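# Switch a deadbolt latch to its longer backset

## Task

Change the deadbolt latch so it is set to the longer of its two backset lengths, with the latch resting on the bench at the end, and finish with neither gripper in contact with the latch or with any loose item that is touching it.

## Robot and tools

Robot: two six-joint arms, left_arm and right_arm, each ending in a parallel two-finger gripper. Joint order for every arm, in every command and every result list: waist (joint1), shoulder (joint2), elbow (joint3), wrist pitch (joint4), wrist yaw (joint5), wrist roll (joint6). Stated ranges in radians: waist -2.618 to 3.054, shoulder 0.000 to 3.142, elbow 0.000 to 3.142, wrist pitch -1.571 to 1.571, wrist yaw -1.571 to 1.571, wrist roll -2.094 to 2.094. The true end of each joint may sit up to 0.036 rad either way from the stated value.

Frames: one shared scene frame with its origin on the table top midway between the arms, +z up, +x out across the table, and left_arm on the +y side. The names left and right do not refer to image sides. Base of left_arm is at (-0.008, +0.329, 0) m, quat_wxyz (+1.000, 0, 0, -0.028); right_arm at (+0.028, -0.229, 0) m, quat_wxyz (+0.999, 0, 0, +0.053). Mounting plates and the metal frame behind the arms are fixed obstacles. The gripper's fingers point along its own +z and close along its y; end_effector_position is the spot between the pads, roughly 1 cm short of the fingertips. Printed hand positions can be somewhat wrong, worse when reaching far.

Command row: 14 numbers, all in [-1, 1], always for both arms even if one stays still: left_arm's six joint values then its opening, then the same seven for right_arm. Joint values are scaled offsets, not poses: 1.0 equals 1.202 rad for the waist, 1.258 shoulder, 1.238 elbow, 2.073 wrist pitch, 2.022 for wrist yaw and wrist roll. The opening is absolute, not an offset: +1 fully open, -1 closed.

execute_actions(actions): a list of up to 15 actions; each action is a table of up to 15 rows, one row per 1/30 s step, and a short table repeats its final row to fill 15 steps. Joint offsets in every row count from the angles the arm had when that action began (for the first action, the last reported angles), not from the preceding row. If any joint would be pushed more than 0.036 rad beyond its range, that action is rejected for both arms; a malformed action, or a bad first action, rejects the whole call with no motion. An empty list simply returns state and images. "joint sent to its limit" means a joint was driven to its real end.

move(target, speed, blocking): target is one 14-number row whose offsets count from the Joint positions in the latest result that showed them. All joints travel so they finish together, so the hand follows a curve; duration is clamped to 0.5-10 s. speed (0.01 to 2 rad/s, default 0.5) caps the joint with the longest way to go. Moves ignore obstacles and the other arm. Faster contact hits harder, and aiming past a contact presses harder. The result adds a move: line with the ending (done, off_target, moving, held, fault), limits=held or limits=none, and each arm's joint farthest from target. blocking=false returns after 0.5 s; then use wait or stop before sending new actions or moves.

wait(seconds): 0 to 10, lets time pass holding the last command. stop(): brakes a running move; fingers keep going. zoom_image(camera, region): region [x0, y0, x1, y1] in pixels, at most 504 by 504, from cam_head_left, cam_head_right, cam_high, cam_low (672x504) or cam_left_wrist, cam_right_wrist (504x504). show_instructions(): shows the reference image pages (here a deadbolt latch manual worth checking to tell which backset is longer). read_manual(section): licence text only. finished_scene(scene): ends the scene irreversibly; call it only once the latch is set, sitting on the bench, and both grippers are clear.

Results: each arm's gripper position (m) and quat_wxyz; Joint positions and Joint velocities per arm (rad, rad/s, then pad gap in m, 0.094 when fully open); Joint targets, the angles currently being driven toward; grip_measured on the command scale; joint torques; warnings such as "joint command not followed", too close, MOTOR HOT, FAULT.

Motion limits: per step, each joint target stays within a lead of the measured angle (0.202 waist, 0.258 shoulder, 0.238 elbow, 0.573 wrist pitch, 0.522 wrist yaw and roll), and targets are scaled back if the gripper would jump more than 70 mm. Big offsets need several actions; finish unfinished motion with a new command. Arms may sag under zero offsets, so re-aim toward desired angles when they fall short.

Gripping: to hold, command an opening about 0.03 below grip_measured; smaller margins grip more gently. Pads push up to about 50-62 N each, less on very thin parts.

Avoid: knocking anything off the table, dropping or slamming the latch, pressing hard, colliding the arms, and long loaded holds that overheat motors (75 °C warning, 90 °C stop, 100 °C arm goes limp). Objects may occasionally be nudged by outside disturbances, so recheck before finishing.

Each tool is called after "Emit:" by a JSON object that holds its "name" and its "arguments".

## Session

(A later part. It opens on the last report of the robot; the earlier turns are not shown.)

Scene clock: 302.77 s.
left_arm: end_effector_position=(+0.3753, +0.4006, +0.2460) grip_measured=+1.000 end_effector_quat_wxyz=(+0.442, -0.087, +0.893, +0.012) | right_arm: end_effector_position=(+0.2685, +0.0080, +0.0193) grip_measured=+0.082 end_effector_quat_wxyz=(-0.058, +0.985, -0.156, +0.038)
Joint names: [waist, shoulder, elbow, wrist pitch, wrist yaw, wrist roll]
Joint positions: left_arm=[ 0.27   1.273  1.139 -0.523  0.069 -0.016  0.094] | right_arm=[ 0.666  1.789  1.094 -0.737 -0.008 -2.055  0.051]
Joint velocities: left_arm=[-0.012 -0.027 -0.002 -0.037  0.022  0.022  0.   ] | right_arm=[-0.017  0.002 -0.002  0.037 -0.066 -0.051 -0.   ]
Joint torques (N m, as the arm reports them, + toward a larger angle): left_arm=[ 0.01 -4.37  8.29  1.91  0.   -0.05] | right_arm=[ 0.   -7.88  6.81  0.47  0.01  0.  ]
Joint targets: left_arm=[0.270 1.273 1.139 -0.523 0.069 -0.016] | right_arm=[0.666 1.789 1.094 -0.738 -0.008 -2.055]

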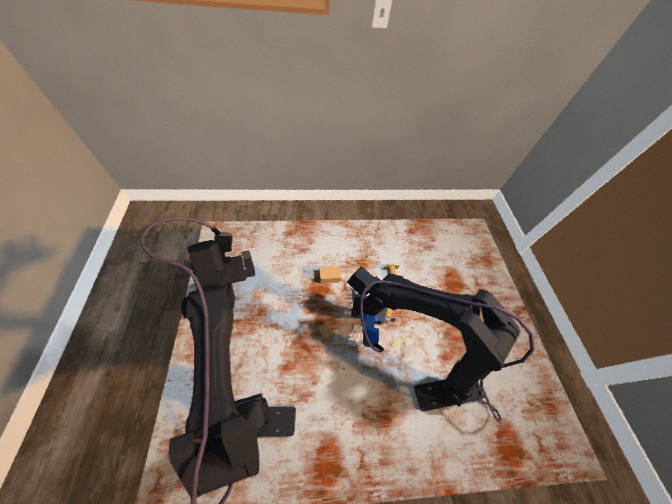

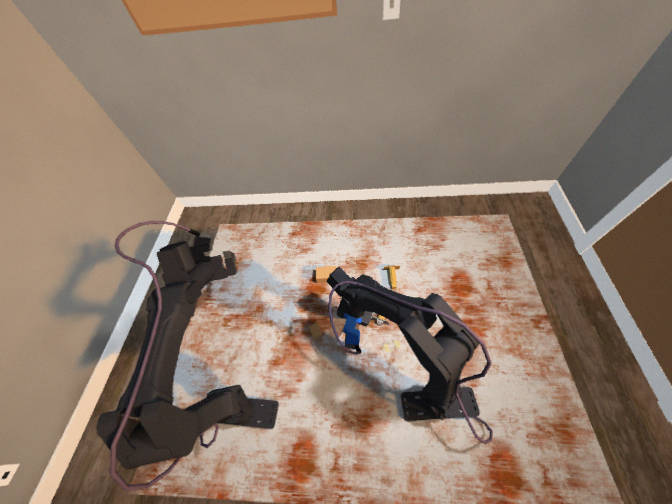

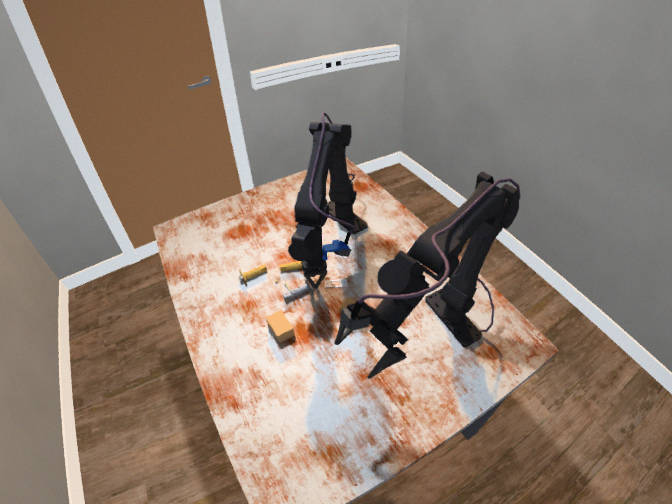

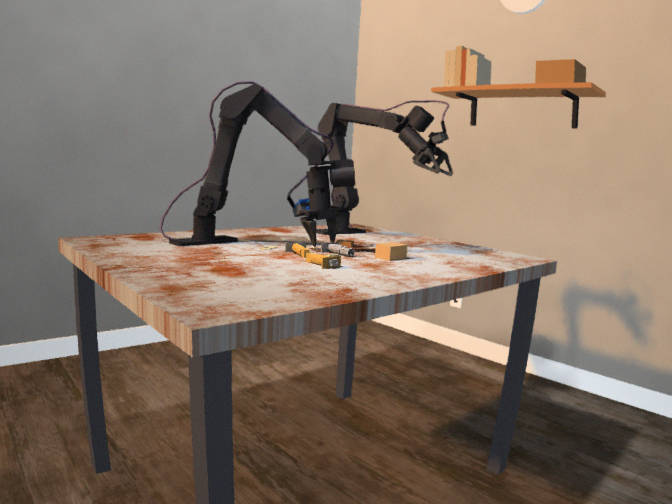

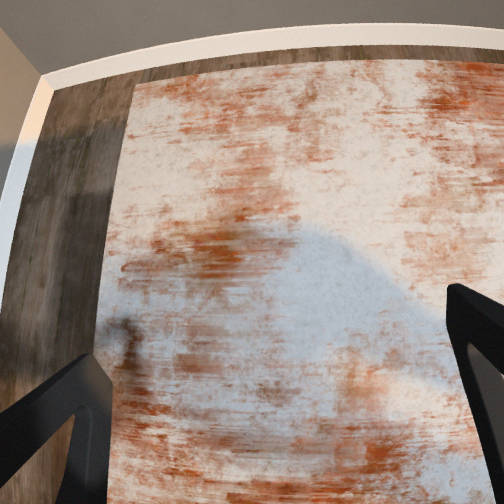

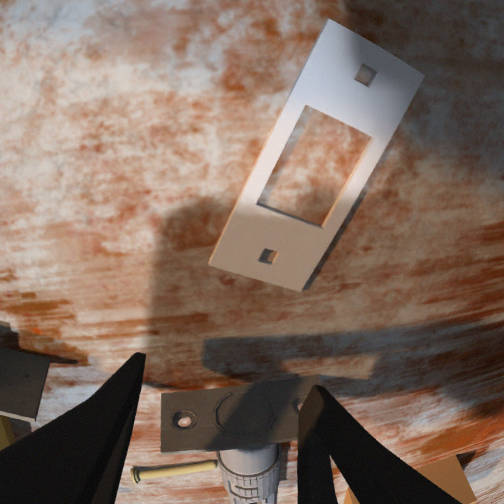

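Emit:
{"name": "execute_actions", "arguments": {"actions": [[[0,0,0,0,0,0,1,0,0,0,0,0,0,0.55]],[[0,0,0,0,0,0,1,0,0.03,-0.04,0.02,0,0,0.55]],[[0,0,0,0,0,0,1,0,0,0,0,0,0,0.55]]]}}

Scene clock: 323.37 s.
left_arm: end_effector_position=(+0.3753, +0.4006, +0.2460) grip_measured=+1.000 end_effector_quat_wxyz=(+0.442, -0.087, +0.893, +0.012) | right_arm: end_effector_position=(+0.2679, +0.0074, +0.0093) grip_measured=+0.548 end_effector_quat_wxyz=(-0.056, +0.985, -0.156, +0.037)
Joint names: [waist, shoulder, elbow, wrist pitch, wrist yaw, wrist roll]
Joint positions: left_arm=[ 0.27   1.273  1.139 -0.523  0.069 -0.016  0.094] | right_arm=[ 0.666  1.807  1.072 -0.702 -0.008 -2.055  0.073]
Joint velocities: left_arm=[-0.012 -0.002  0.002 -0.022 -0.037  0.007  0.   ] | right_arm=[ 0.002 -0.002  0.002  0.022 -0.095 -0.007 -0.   ]
Joint torques (N m, as the arm reports them, + toward a larger angle): left_arm=[-0.02 -4.35  8.31  1.91  0.02 -0.05] | right_arm=[-0.04 -8.07  6.83  0.41 -0.01 -0.01]
Joint targets: left_arm=[0.270 1.273 1.139 -0.523 0.069 -0.016] | right_arm=[0.666 1.807 1.072 -0.702 -0.008 -2.055]

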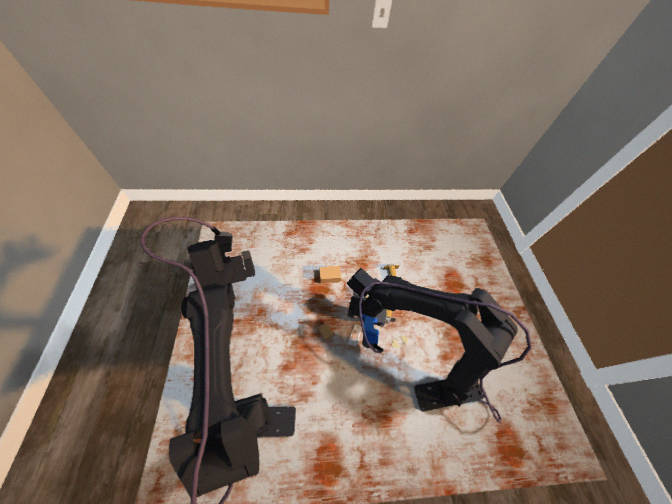

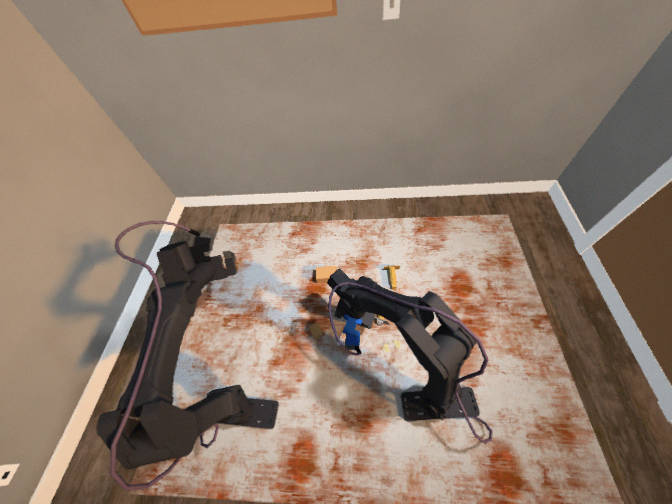

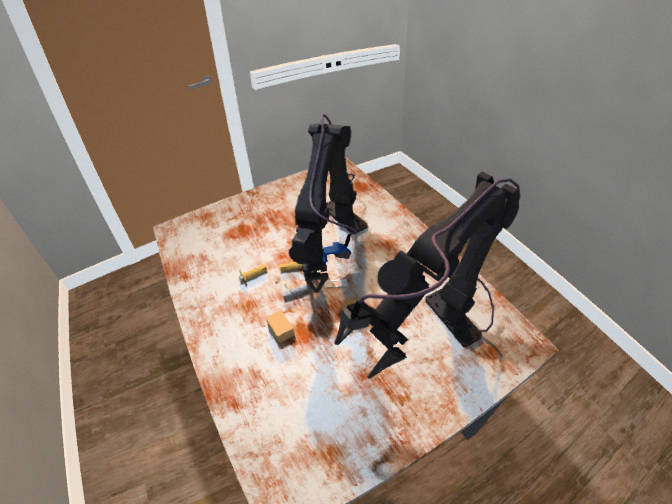

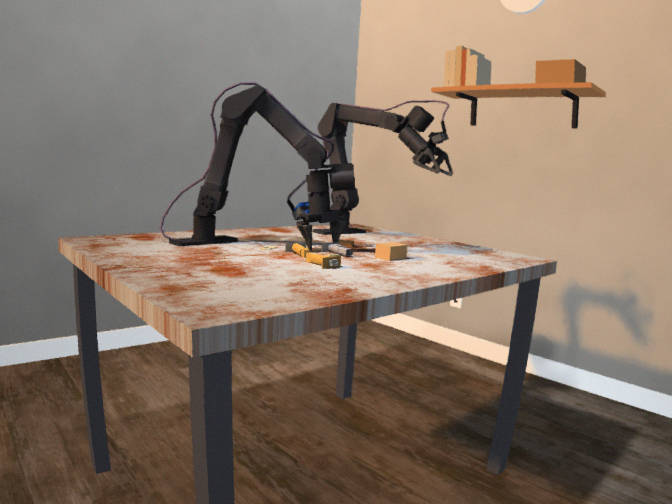

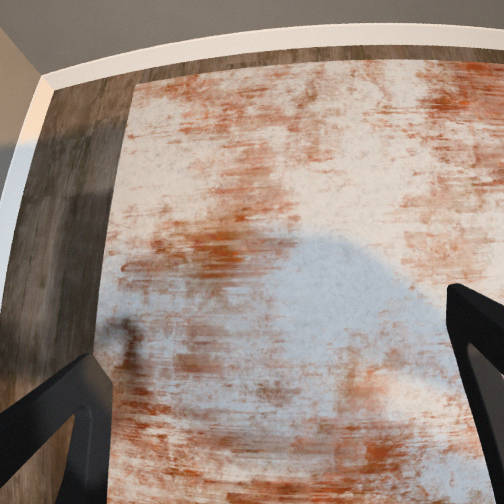

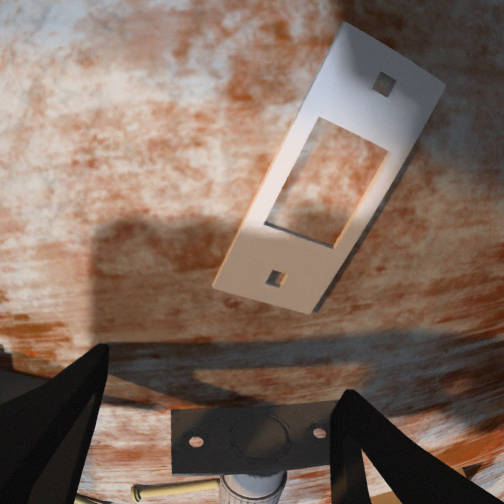

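Emit:
{"name": "execute_actions", "arguments": {"actions": [[[0,0,0,0,0,0,1,-0.045,0,0,0,0,0,0.6]],[[0,0,0,0,0,0,1,0,0,0,0,0,0,0.6]]]}}

Scene clock: 330.37 s.
left_arm: end_effector_position=(+0.3753, +0.4006, +0.2460) grip_measured=+1.000 end_effector_quat_wxyz=(+0.442, -0.087, +0.893, +0.012) | right_arm: end_effector_position=(+0.2759, -0.0000, +0.0094) grip_measured=+0.598 end_effector_quat_wxyz=(-0.061, +0.982, -0.175, +0.033)
Joint names: [waist, shoulder, elbow, wrist pitch, wrist yaw, wrist roll]
Joint positions: left_arm=[ 0.27   1.273  1.139 -0.523  0.069 -0.016  0.094] | right_arm=[ 0.627  1.807  1.072 -0.699 -0.022 -2.055  0.075]
Joint velocities: left_arm=[-0.002  0.017  0.002 -0.022 -0.095 -0.037  0.   ] | right_arm=[-0.002  0.007 -0.017  0.007  0.007  0.037  0.001]
Joint torques (N m, as the arm reports them, + toward a larger angle): left_arm=[-0.02 -4.35  8.28  1.91  0.   -0.04] | right_arm=[-0.13 -8.1   6.53  0.42 -0.03  0.03]
Joint targets: left_arm=[0.270 1.273 1.139 -0.523 0.069 -0.016] | right_arm=[0.627 1.807 1.072 -0.699 -0.021 -2.055]

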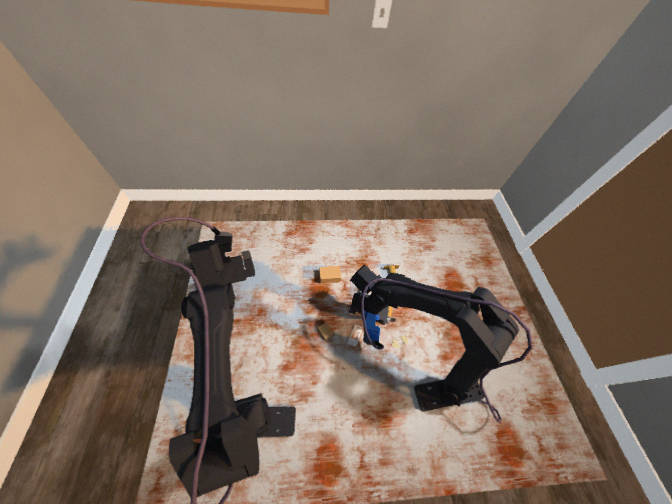

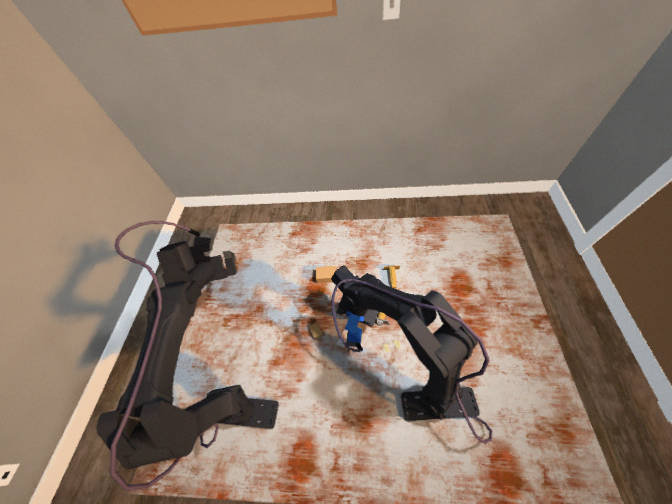

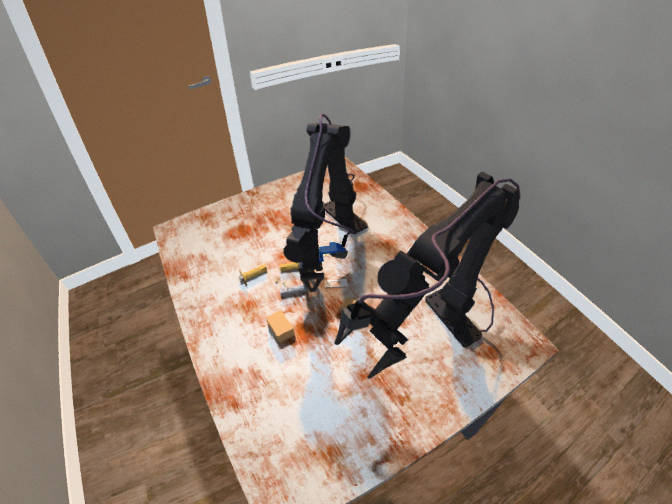

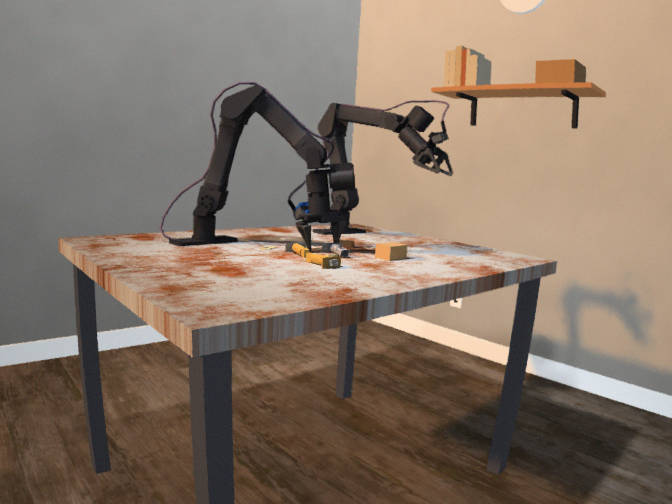

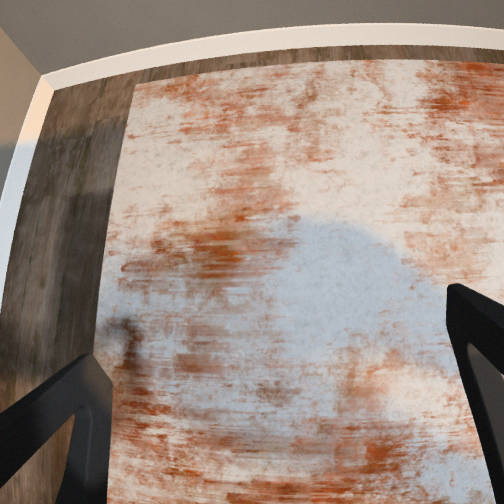

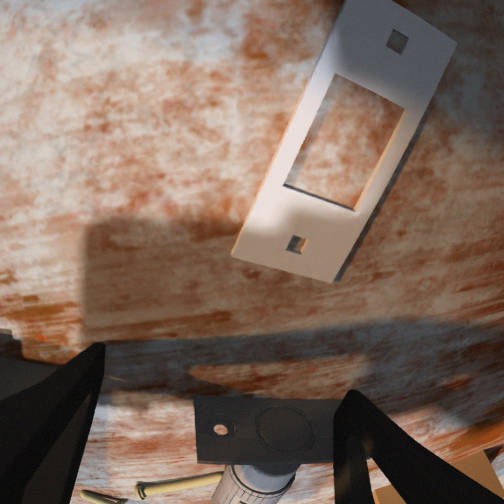

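Emit:
{"name": "execute_actions", "arguments": {"actions": [[[0,0,0,0,0,0,1,0.03,0,0,0,0,0,0.7]],[[0,0,0,0,0,0,1,0,0.065,0.095,-0.01,0,0,0.7]],[[0,0,0,0,0,0,1,0,0,0,0,0,0,0.7]]]}}

Scene clock: 340.00 s.
left_arm: end_effector_position=(+0.3753, +0.4006, +0.2460) grip_measured=+1.000 end_effector_quat_wxyz=(+0.442, -0.087, +0.893, +0.012) | right_arm: end_effector_position=(+0.2932, +0.0218, +0.0125) grip_measured=+0.698 end_effector_quat_wxyz=(-0.068, +0.983, -0.165, +0.050)
Joint names: [waist, shoulder, elbow, wrist pitch, wrist yaw, wrist roll]
Joint positions: left_arm=[ 0.27   1.273  1.139 -0.523  0.069 -0.016  0.094] | right_arm=[ 0.649  1.871  1.165 -0.696 -0.004 -2.055  0.08 ]
Joint velocities: left_arm=[-0.007 -0.022 -0.002 -0.022  0.051 -0.007  0.   ] | right_arm=[ 0.002 -0.002 -0.012 -0.007 -0.022 -0.022  0.   ]
Joint torques (N m, as the arm reports them, + toward a larger angle): left_arm=[-0.06 -4.34  8.31  1.91  0.01 -0.04] | right_arm=[ 0.07 -8.66  6.9   0.5  -0.01  0.03]
Joint targets: left_arm=[0.270 1.273 1.139 -0.523 0.069 -0.016] | right_arm=[0.649 1.871 1.165 -0.697 -0.004 -2.055]

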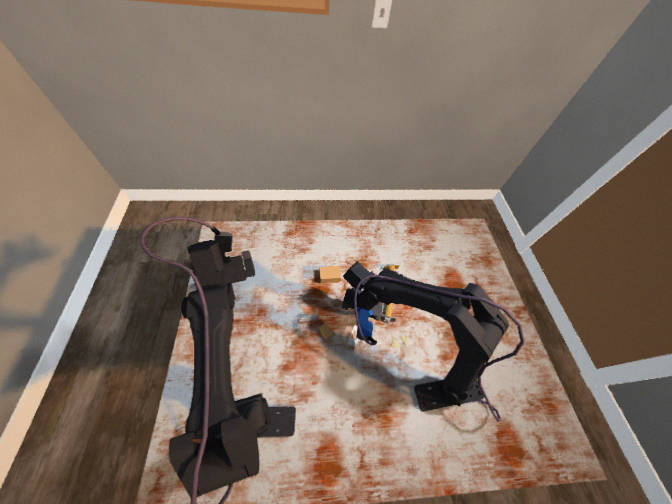

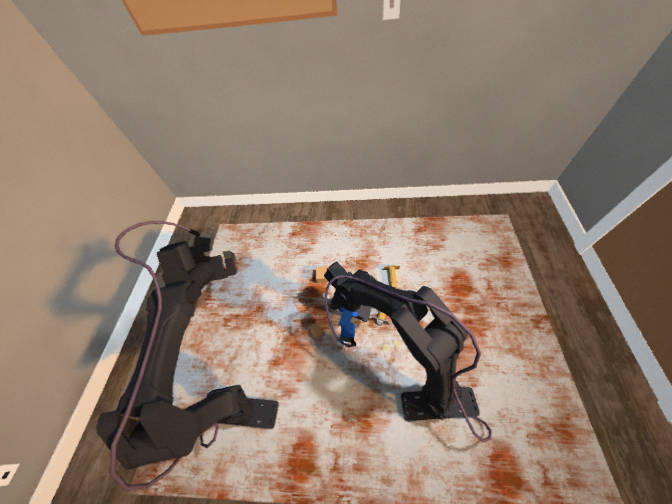

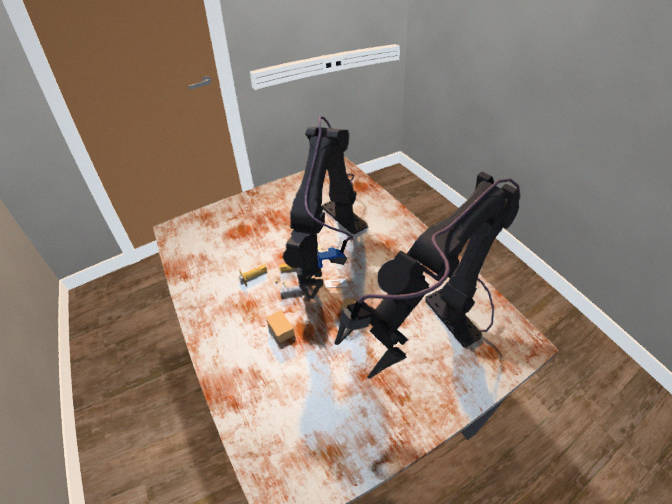

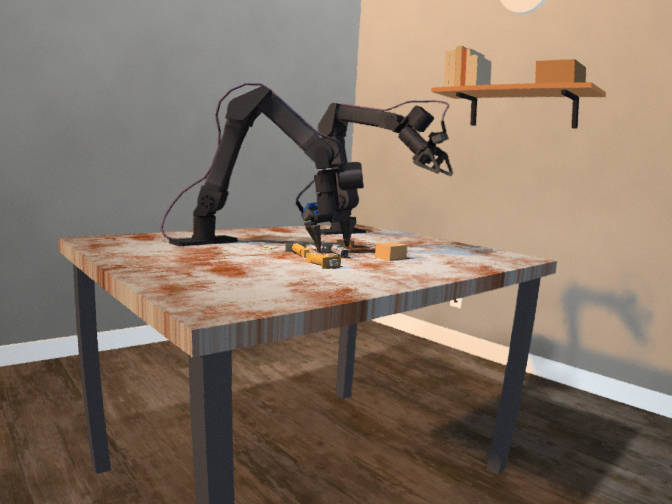

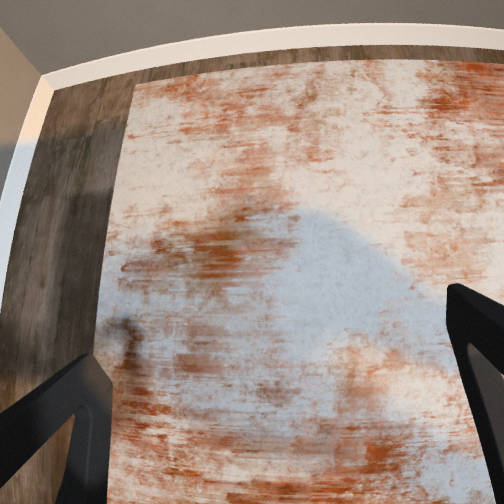

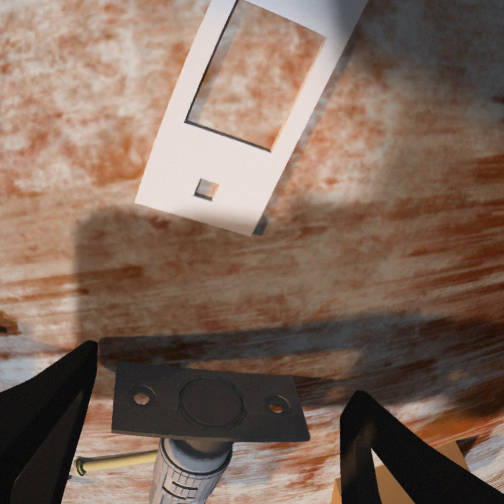

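Emit:
{"name": "execute_actions", "arguments": {"actions": [[[0,0,0,0,0,0,1,0,0.0,-0.03,0.015,0,0,0.5]],[[0,0,0,0,0,0,1,0,0,0,0,0,0,0.32]],[[0,0,0,0,0,0,1,0,0,0,0,0,0,0.18]],[[0,0,0,0,0,0,1,0,0,0,0,0,0,0.05]]]}}

Scene clock: 348.80 s.
left_arm: end_effector_position=(+0.3753, +0.4006, +0.2460) grip_measured=+1.000 end_effector_quat_wxyz=(+0.442, -0.087, +0.893, +0.012) | right_arm: end_effector_position=(+0.2953, +0.0234, +0.0112) grip_measured=+0.205 end_effector_quat_wxyz=(-0.074, +0.982, -0.165, +0.055)
Joint names: [waist, shoulder, elbow, wrist pitch, wrist yaw, wrist roll]
Joint positions: left_arm=[ 0.27   1.273  1.139 -0.523  0.069 -0.016  0.094] | right_arm=[ 0.649  1.871  1.156 -0.672 -0.002 -2.055  0.057]
Joint velocities: left_arm=[-0.007 -0.017 -0.002  0.007  0.037 -0.081  0.   ] | right_arm=[ 0.002 -0.012  0.002 -0.037  0.007  0.066 -0.   ]
Joint torques (N m, as the arm reports them, + toward a larger angle): left_arm=[-0.04 -4.38  8.31  1.9   0.01 -0.04] | right_arm=[-0.1  -8.7   6.81  0.48  0.01  0.  ]
Joint targets: left_arm=[0.270 1.273 1.139 -0.523 0.069 -0.016] | right_arm=[0.649 1.871 1.156 -0.672 -0.002 -2.055]

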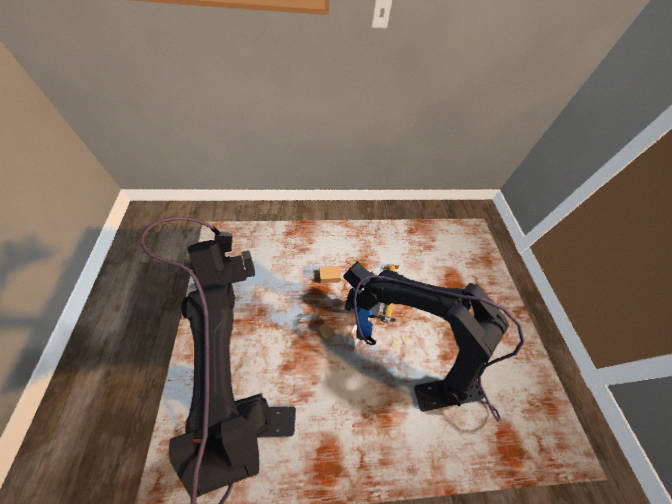

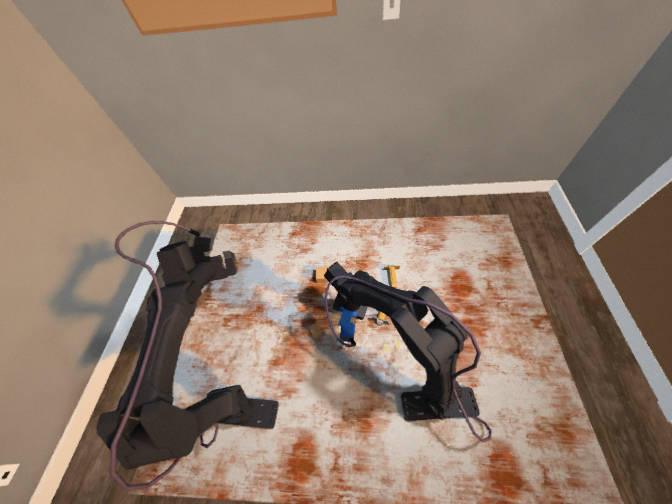

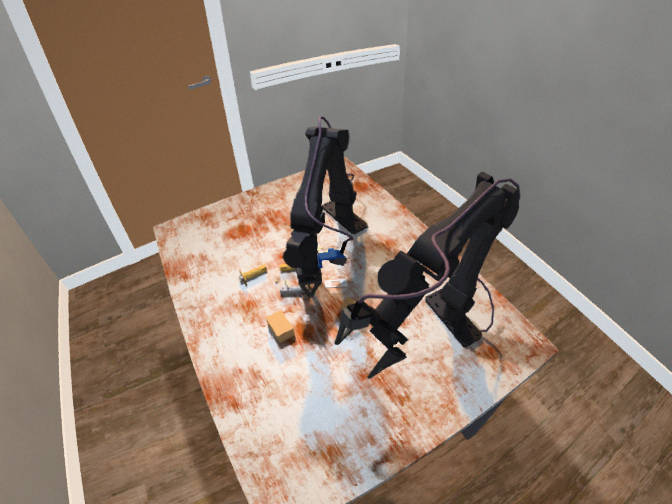

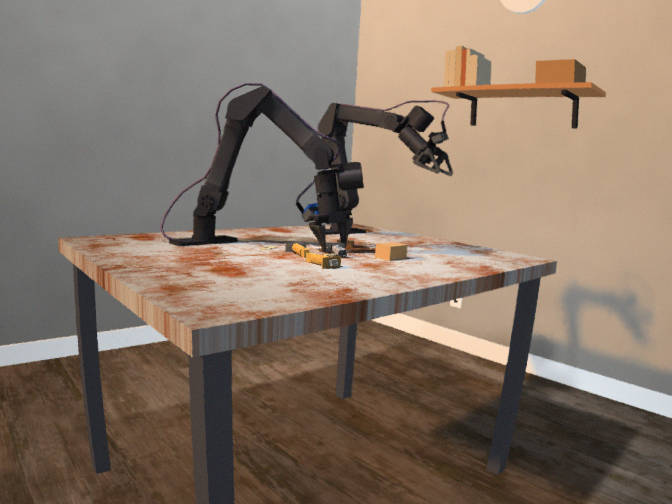

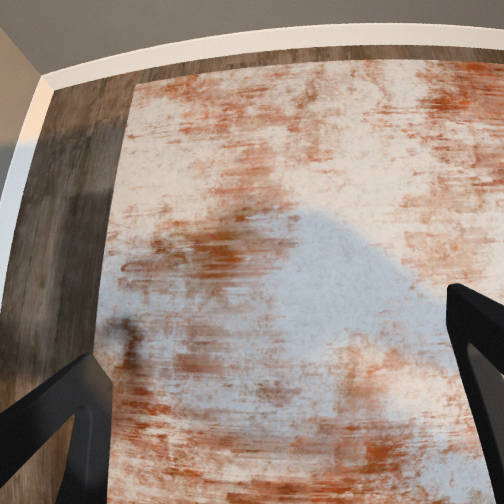

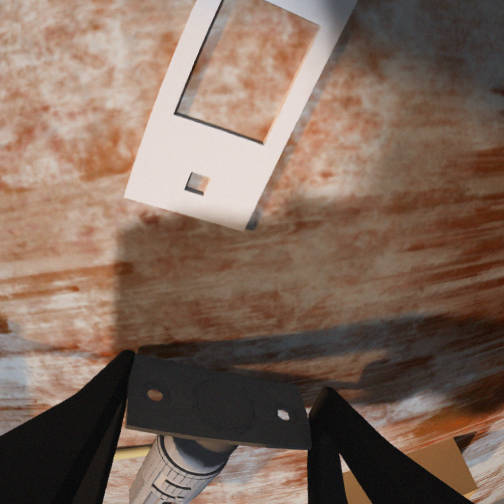

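Emit:
{"name": "execute_actions", "arguments": {"actions": [[[0,0,0,0,0,0,1,0,0,0,0,0,0,0.0]],[[0,0,0,0,0,0,1,0,-0.087,0.1,-0.05,0,0,0.0]],[[0,0,0,0,0,0,1,0,0,0.15,-0.1,0,0,0.0]]]}}

Emit:
{"name": "move", "arguments": {"target": [0,0,0,0,0,0,1,-0.2,0,0.25,-0.27,-0.1,0.8,0.0], "speed": 0.8}}

Scene clock: 361.17 s.
left_arm: end_effector_position=(+0.3753, +0.4006, +0.2460) grip_measured=+1.000 end_effector_quat_wxyz=(+0.442, -0.087, +0.893, +0.012) | right_arm: end_effector_position=(+0.3215, +0.0479, +0.1276) grip_measured=+0.002 end_effector_quat_wxyz=(-0.138, +0.971, -0.163, +0.104)
Joint names: [waist, shoulder, elbow, wrist pitch, wrist yaw, wrist roll]
Joint positions: left_arm=[ 0.27   1.273  1.139 -0.523  0.069 -0.016  0.094] | right_arm=[ 0.649  1.752  1.444 -0.916 -0.002 -2.055  0.047]
Joint velocities: left_arm=[-0.017 -0.022 -0.002 -0.037  0.051 -0.022  0.   ] | right_arm=[ 0.017 -0.017 -0.007 -0.11   0.037  0.007  0.001]
Joint torques (N m, as the arm reports them, + toward a larger angle): left_arm=[-0.03 -4.37  8.28  1.91  0.01 -0.05] | right_arm=[-0.24 -8.51  8.65  0.57  0.05  0.  ]
Joint targets: left_arm=[0.270 1.273 1.139 -0.523 0.069 -0.016] | right_arm=[0.649 1.753 1.457 -0.951 -0.002 -2.055]

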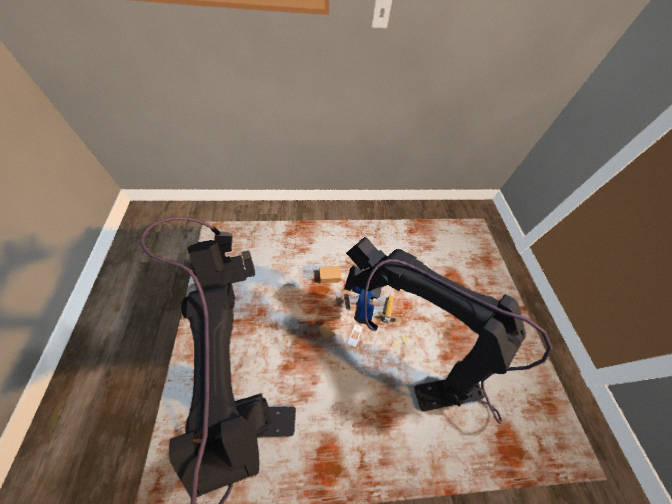

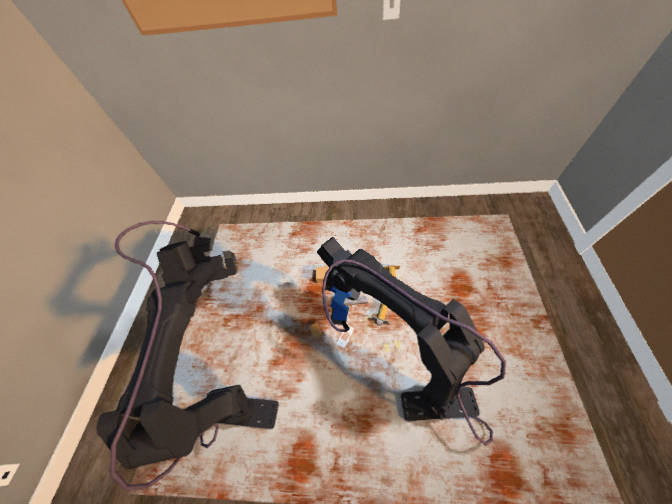

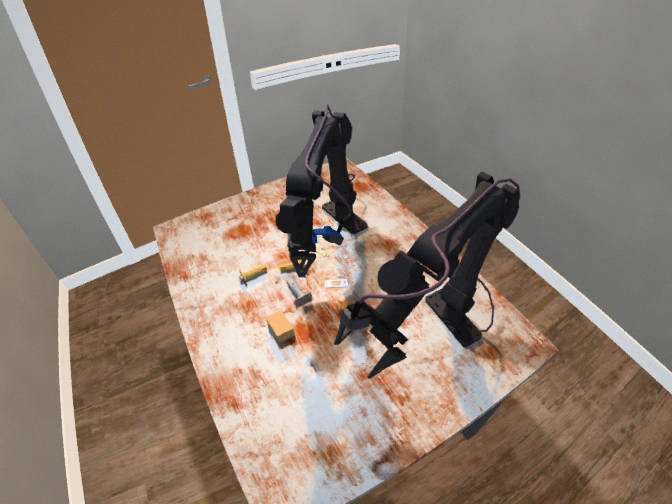

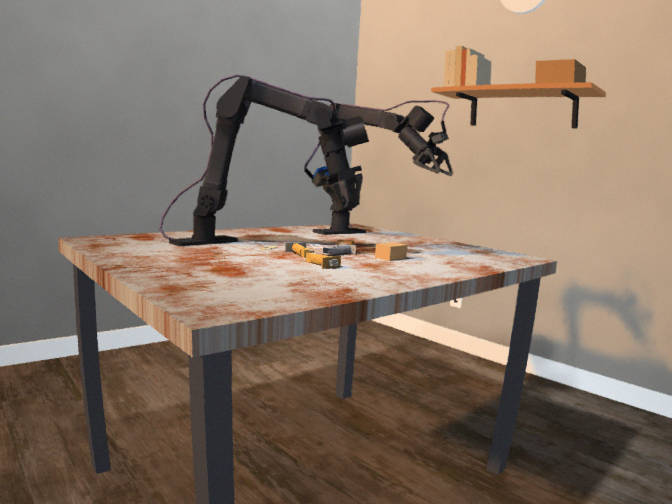

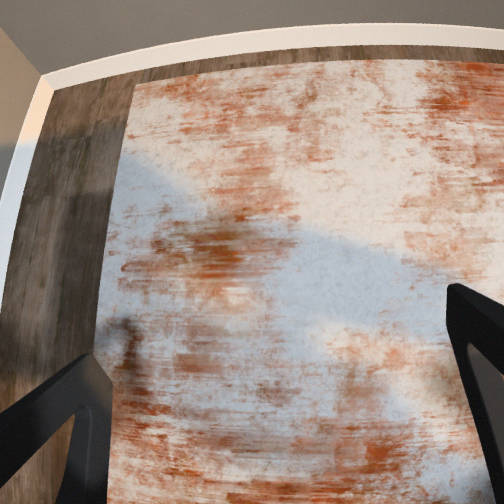

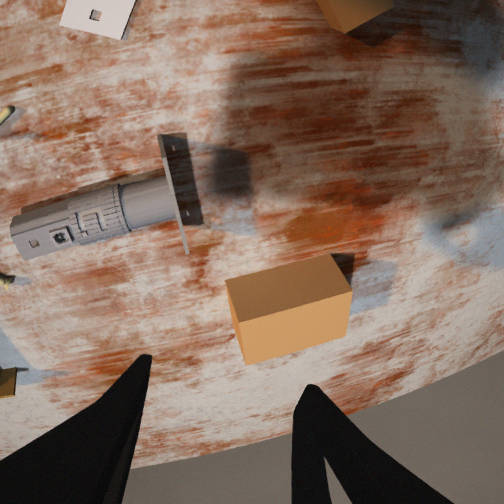

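Scene clock: 364.10 s.
left_arm: end_effector_position=(+0.3753, +0.4006, +0.2460) grip_measured=+1.000 end_effector_quat_wxyz=(+0.442, -0.087, +0.893, +0.012) | right_arm: end_effector_position=(+0.3007, -0.0332, +0.1867) grip_measured=+0.002 end_effector_quat_wxyz=(+0.037, -0.467, +0.879, +0.094)
Joint names: [waist, shoulder, elbow, wrist pitch, wrist yaw, wrist roll]
Joint positions: left_arm=[ 0.27   1.273  1.139 -0.523  0.069 -0.016  0.094] | right_arm=[ 0.417  1.752  1.723 -1.46  -0.186 -0.447  0.047]
Joint velocities: left_arm=[ 0.002  0.002  0.002 -0.037 -0.037  0.037  0.   ] | right_arm=[ 0.012 -0.012  0.007 -0.022 -0.007 -0.022 -0.   ]
Joint torques (N m, as the arm reports them, + toward a larger angle): left_arm=[-0.04 -4.4   8.27  1.91  0.01 -0.05] | right_arm=[-0.54 -7.75  9.42  0.13 -0.27  0.1 ]
Joint targets: left_arm=[0.270 1.273 1.139 -0.523 0.069 -0.016] | right_arm=[0.408 1.752 1.754 -1.476 -0.204 -0.437]
move: off_target (right_arm); limits=none; left_arm: farthest joint: the waist, 0.000 radians from its target (0.000 radians at the start); right_arm: farthest joint: the elbow, 0.030 radians from its target (0.309 radians at the start)

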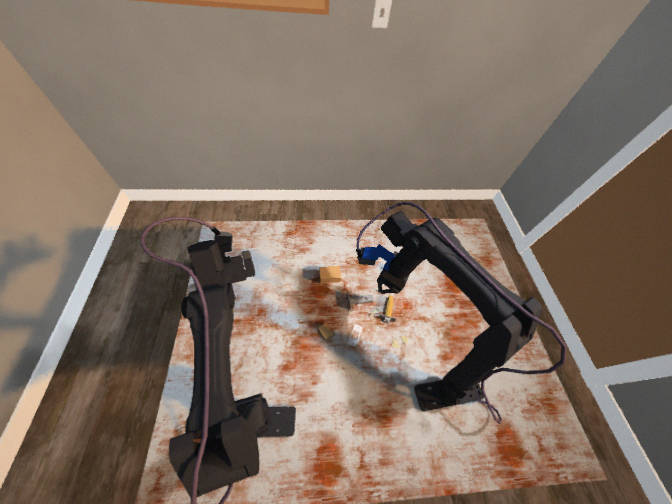

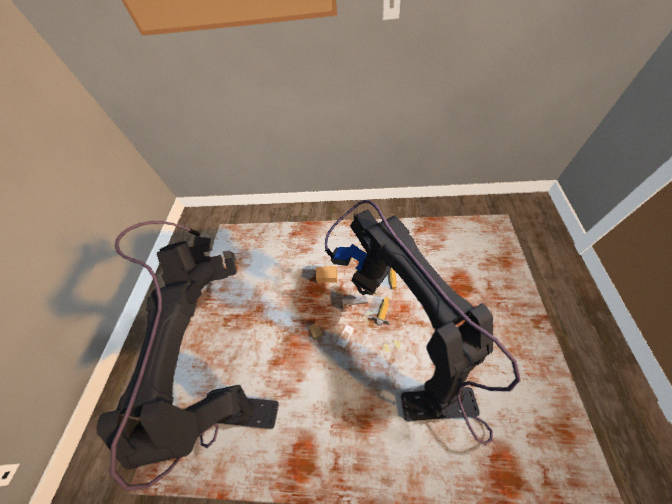

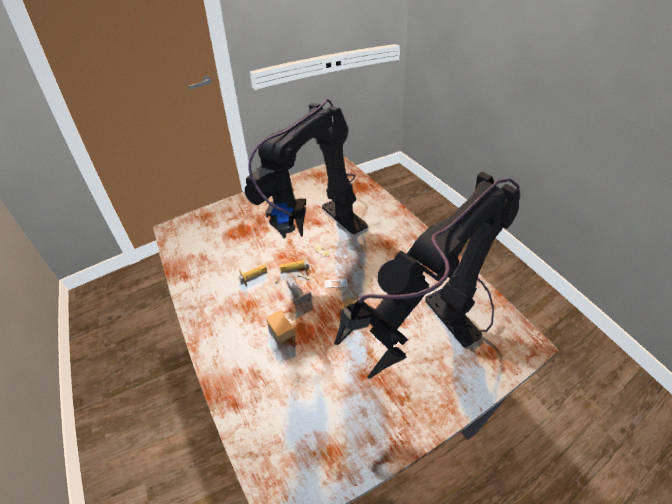

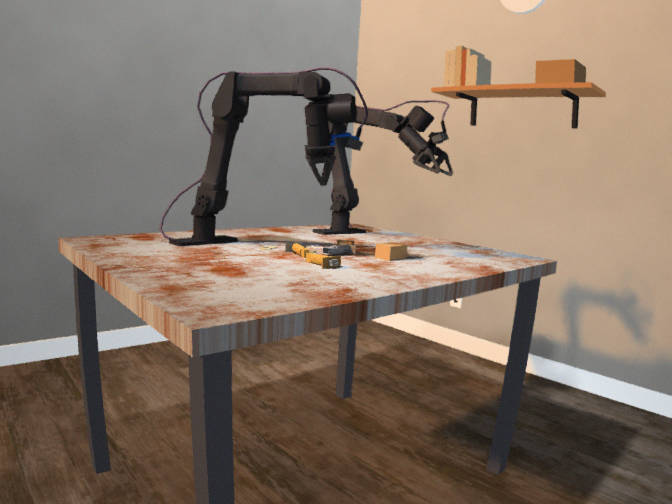

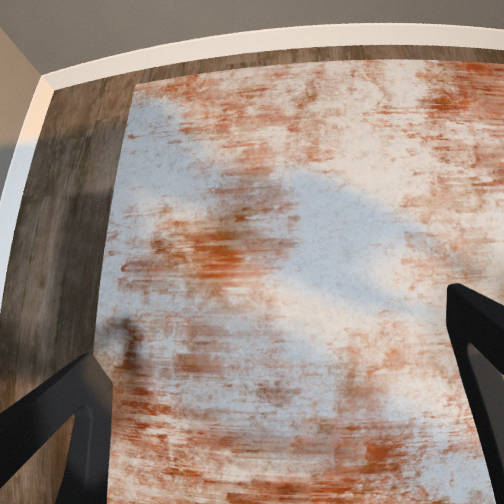

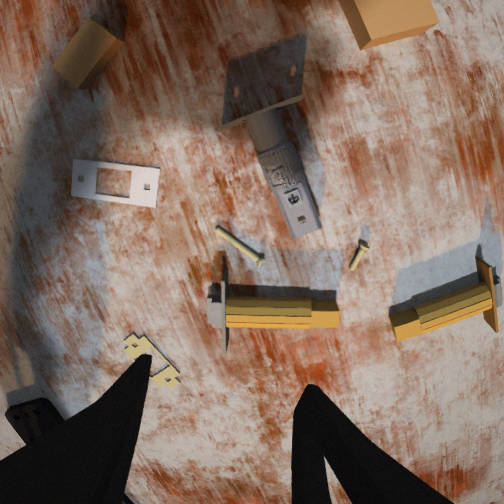

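Emit:
{"name": "move", "arguments": {"target": [0,0,0,0,0,0,1,0.265,0.02,-0.35,0.29,0.092,-0.085,0.8], "speed": 0.8}}

Scene clock: 379.90 s.
left_arm: end_effector_position=(+0.3753, +0.4006, +0.2460) grip_measured=+1.000 end_effector_quat_wxyz=(+0.442, -0.087, +0.893, +0.012) | right_arm: end_effector_position=(+0.2798, +0.0539, +0.0822) grip_measured=+0.798 end_effector_quat_wxyz=(+0.122, -0.657, +0.743, +0.018)
Joint names: [waist, shoulder, elbow, wrist pitch, wrist yaw, wrist roll]
Joint positions: left_arm=[ 0.27   1.273  1.139 -0.523  0.069 -0.016  0.094] | right_arm=[ 0.733  1.768  1.31  -0.865 -0.008 -0.609  0.084]
Joint velocities: left_arm=[ 0.002 -0.007 -0.007 -0.081  0.051  0.037  0.   ] | right_arm=[-0.027 -0.002 -0.007  0.037 -0.037 -0.066  0.001]
Joint torques (N m, as the arm reports them, + toward a larger angle): left_arm=[-0.03 -4.37  8.36  1.9   0.01 -0.04] | right_arm=[ 0.26 -7.63  5.68  0.73  0.06 -0.09]
Joint targets: left_arm=[0.270 1.273 1.139 -0.523 0.069 -0.016] | right_arm=[0.736 1.777 1.290 -0.859 0.000 -0.619]
move: off_target (right_arm); limits=none; left_arm: farthest joint: the waist, 0.000 radians from its target (0.000 radians at the start); right_arm: farthest joint: the elbow, 0.021 radians from its target (0.433 radians at the start)

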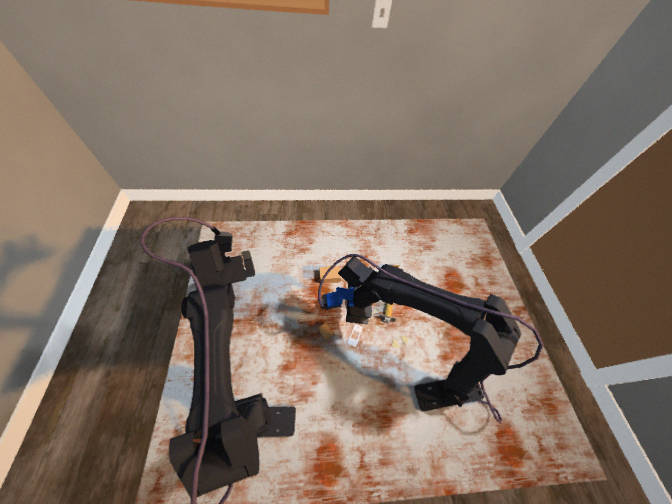

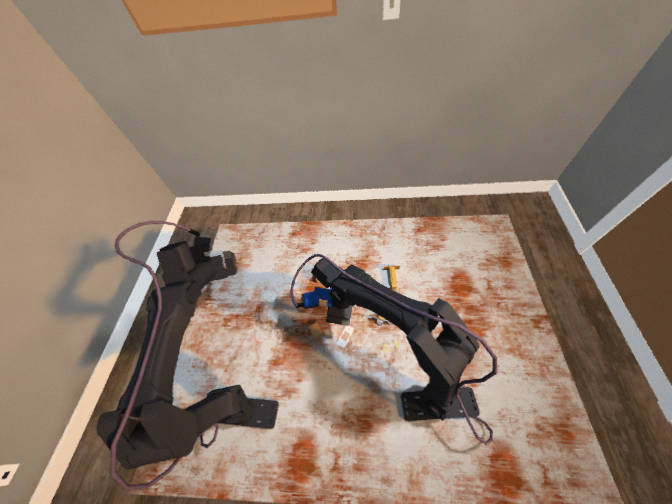

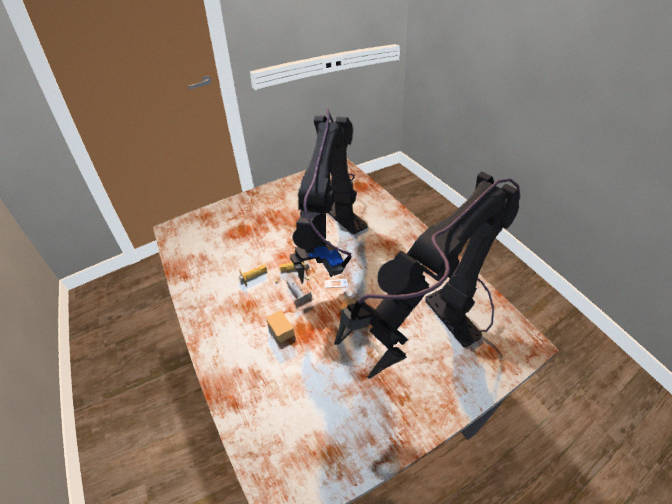

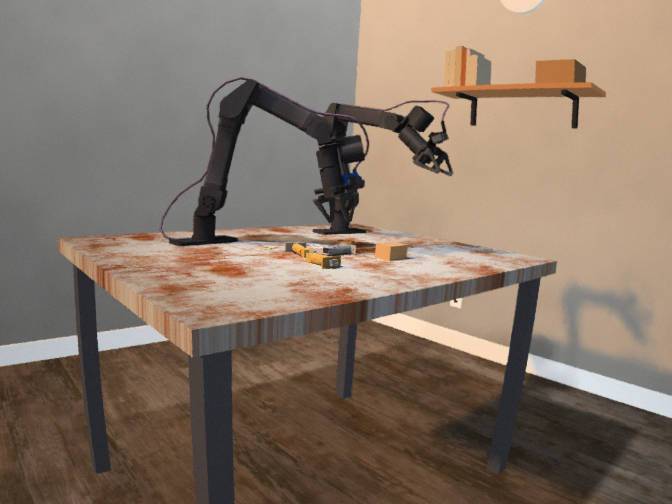

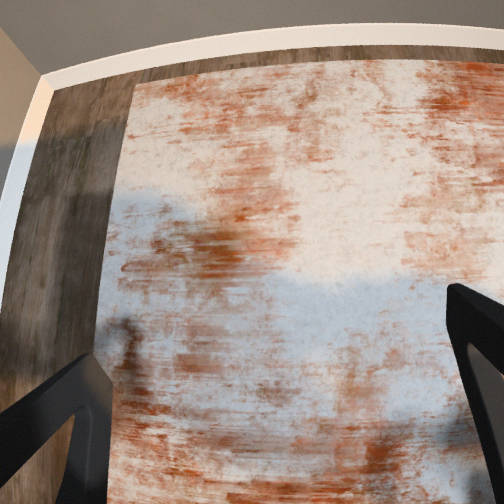

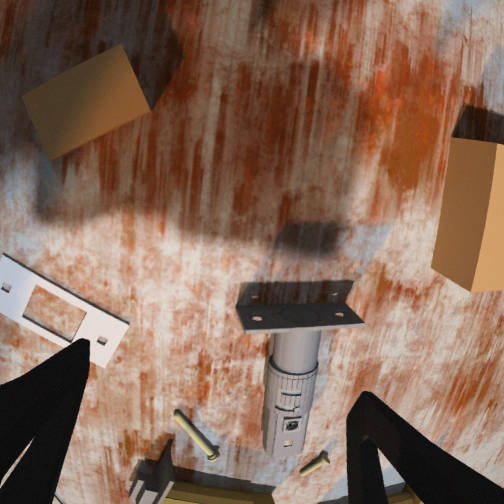

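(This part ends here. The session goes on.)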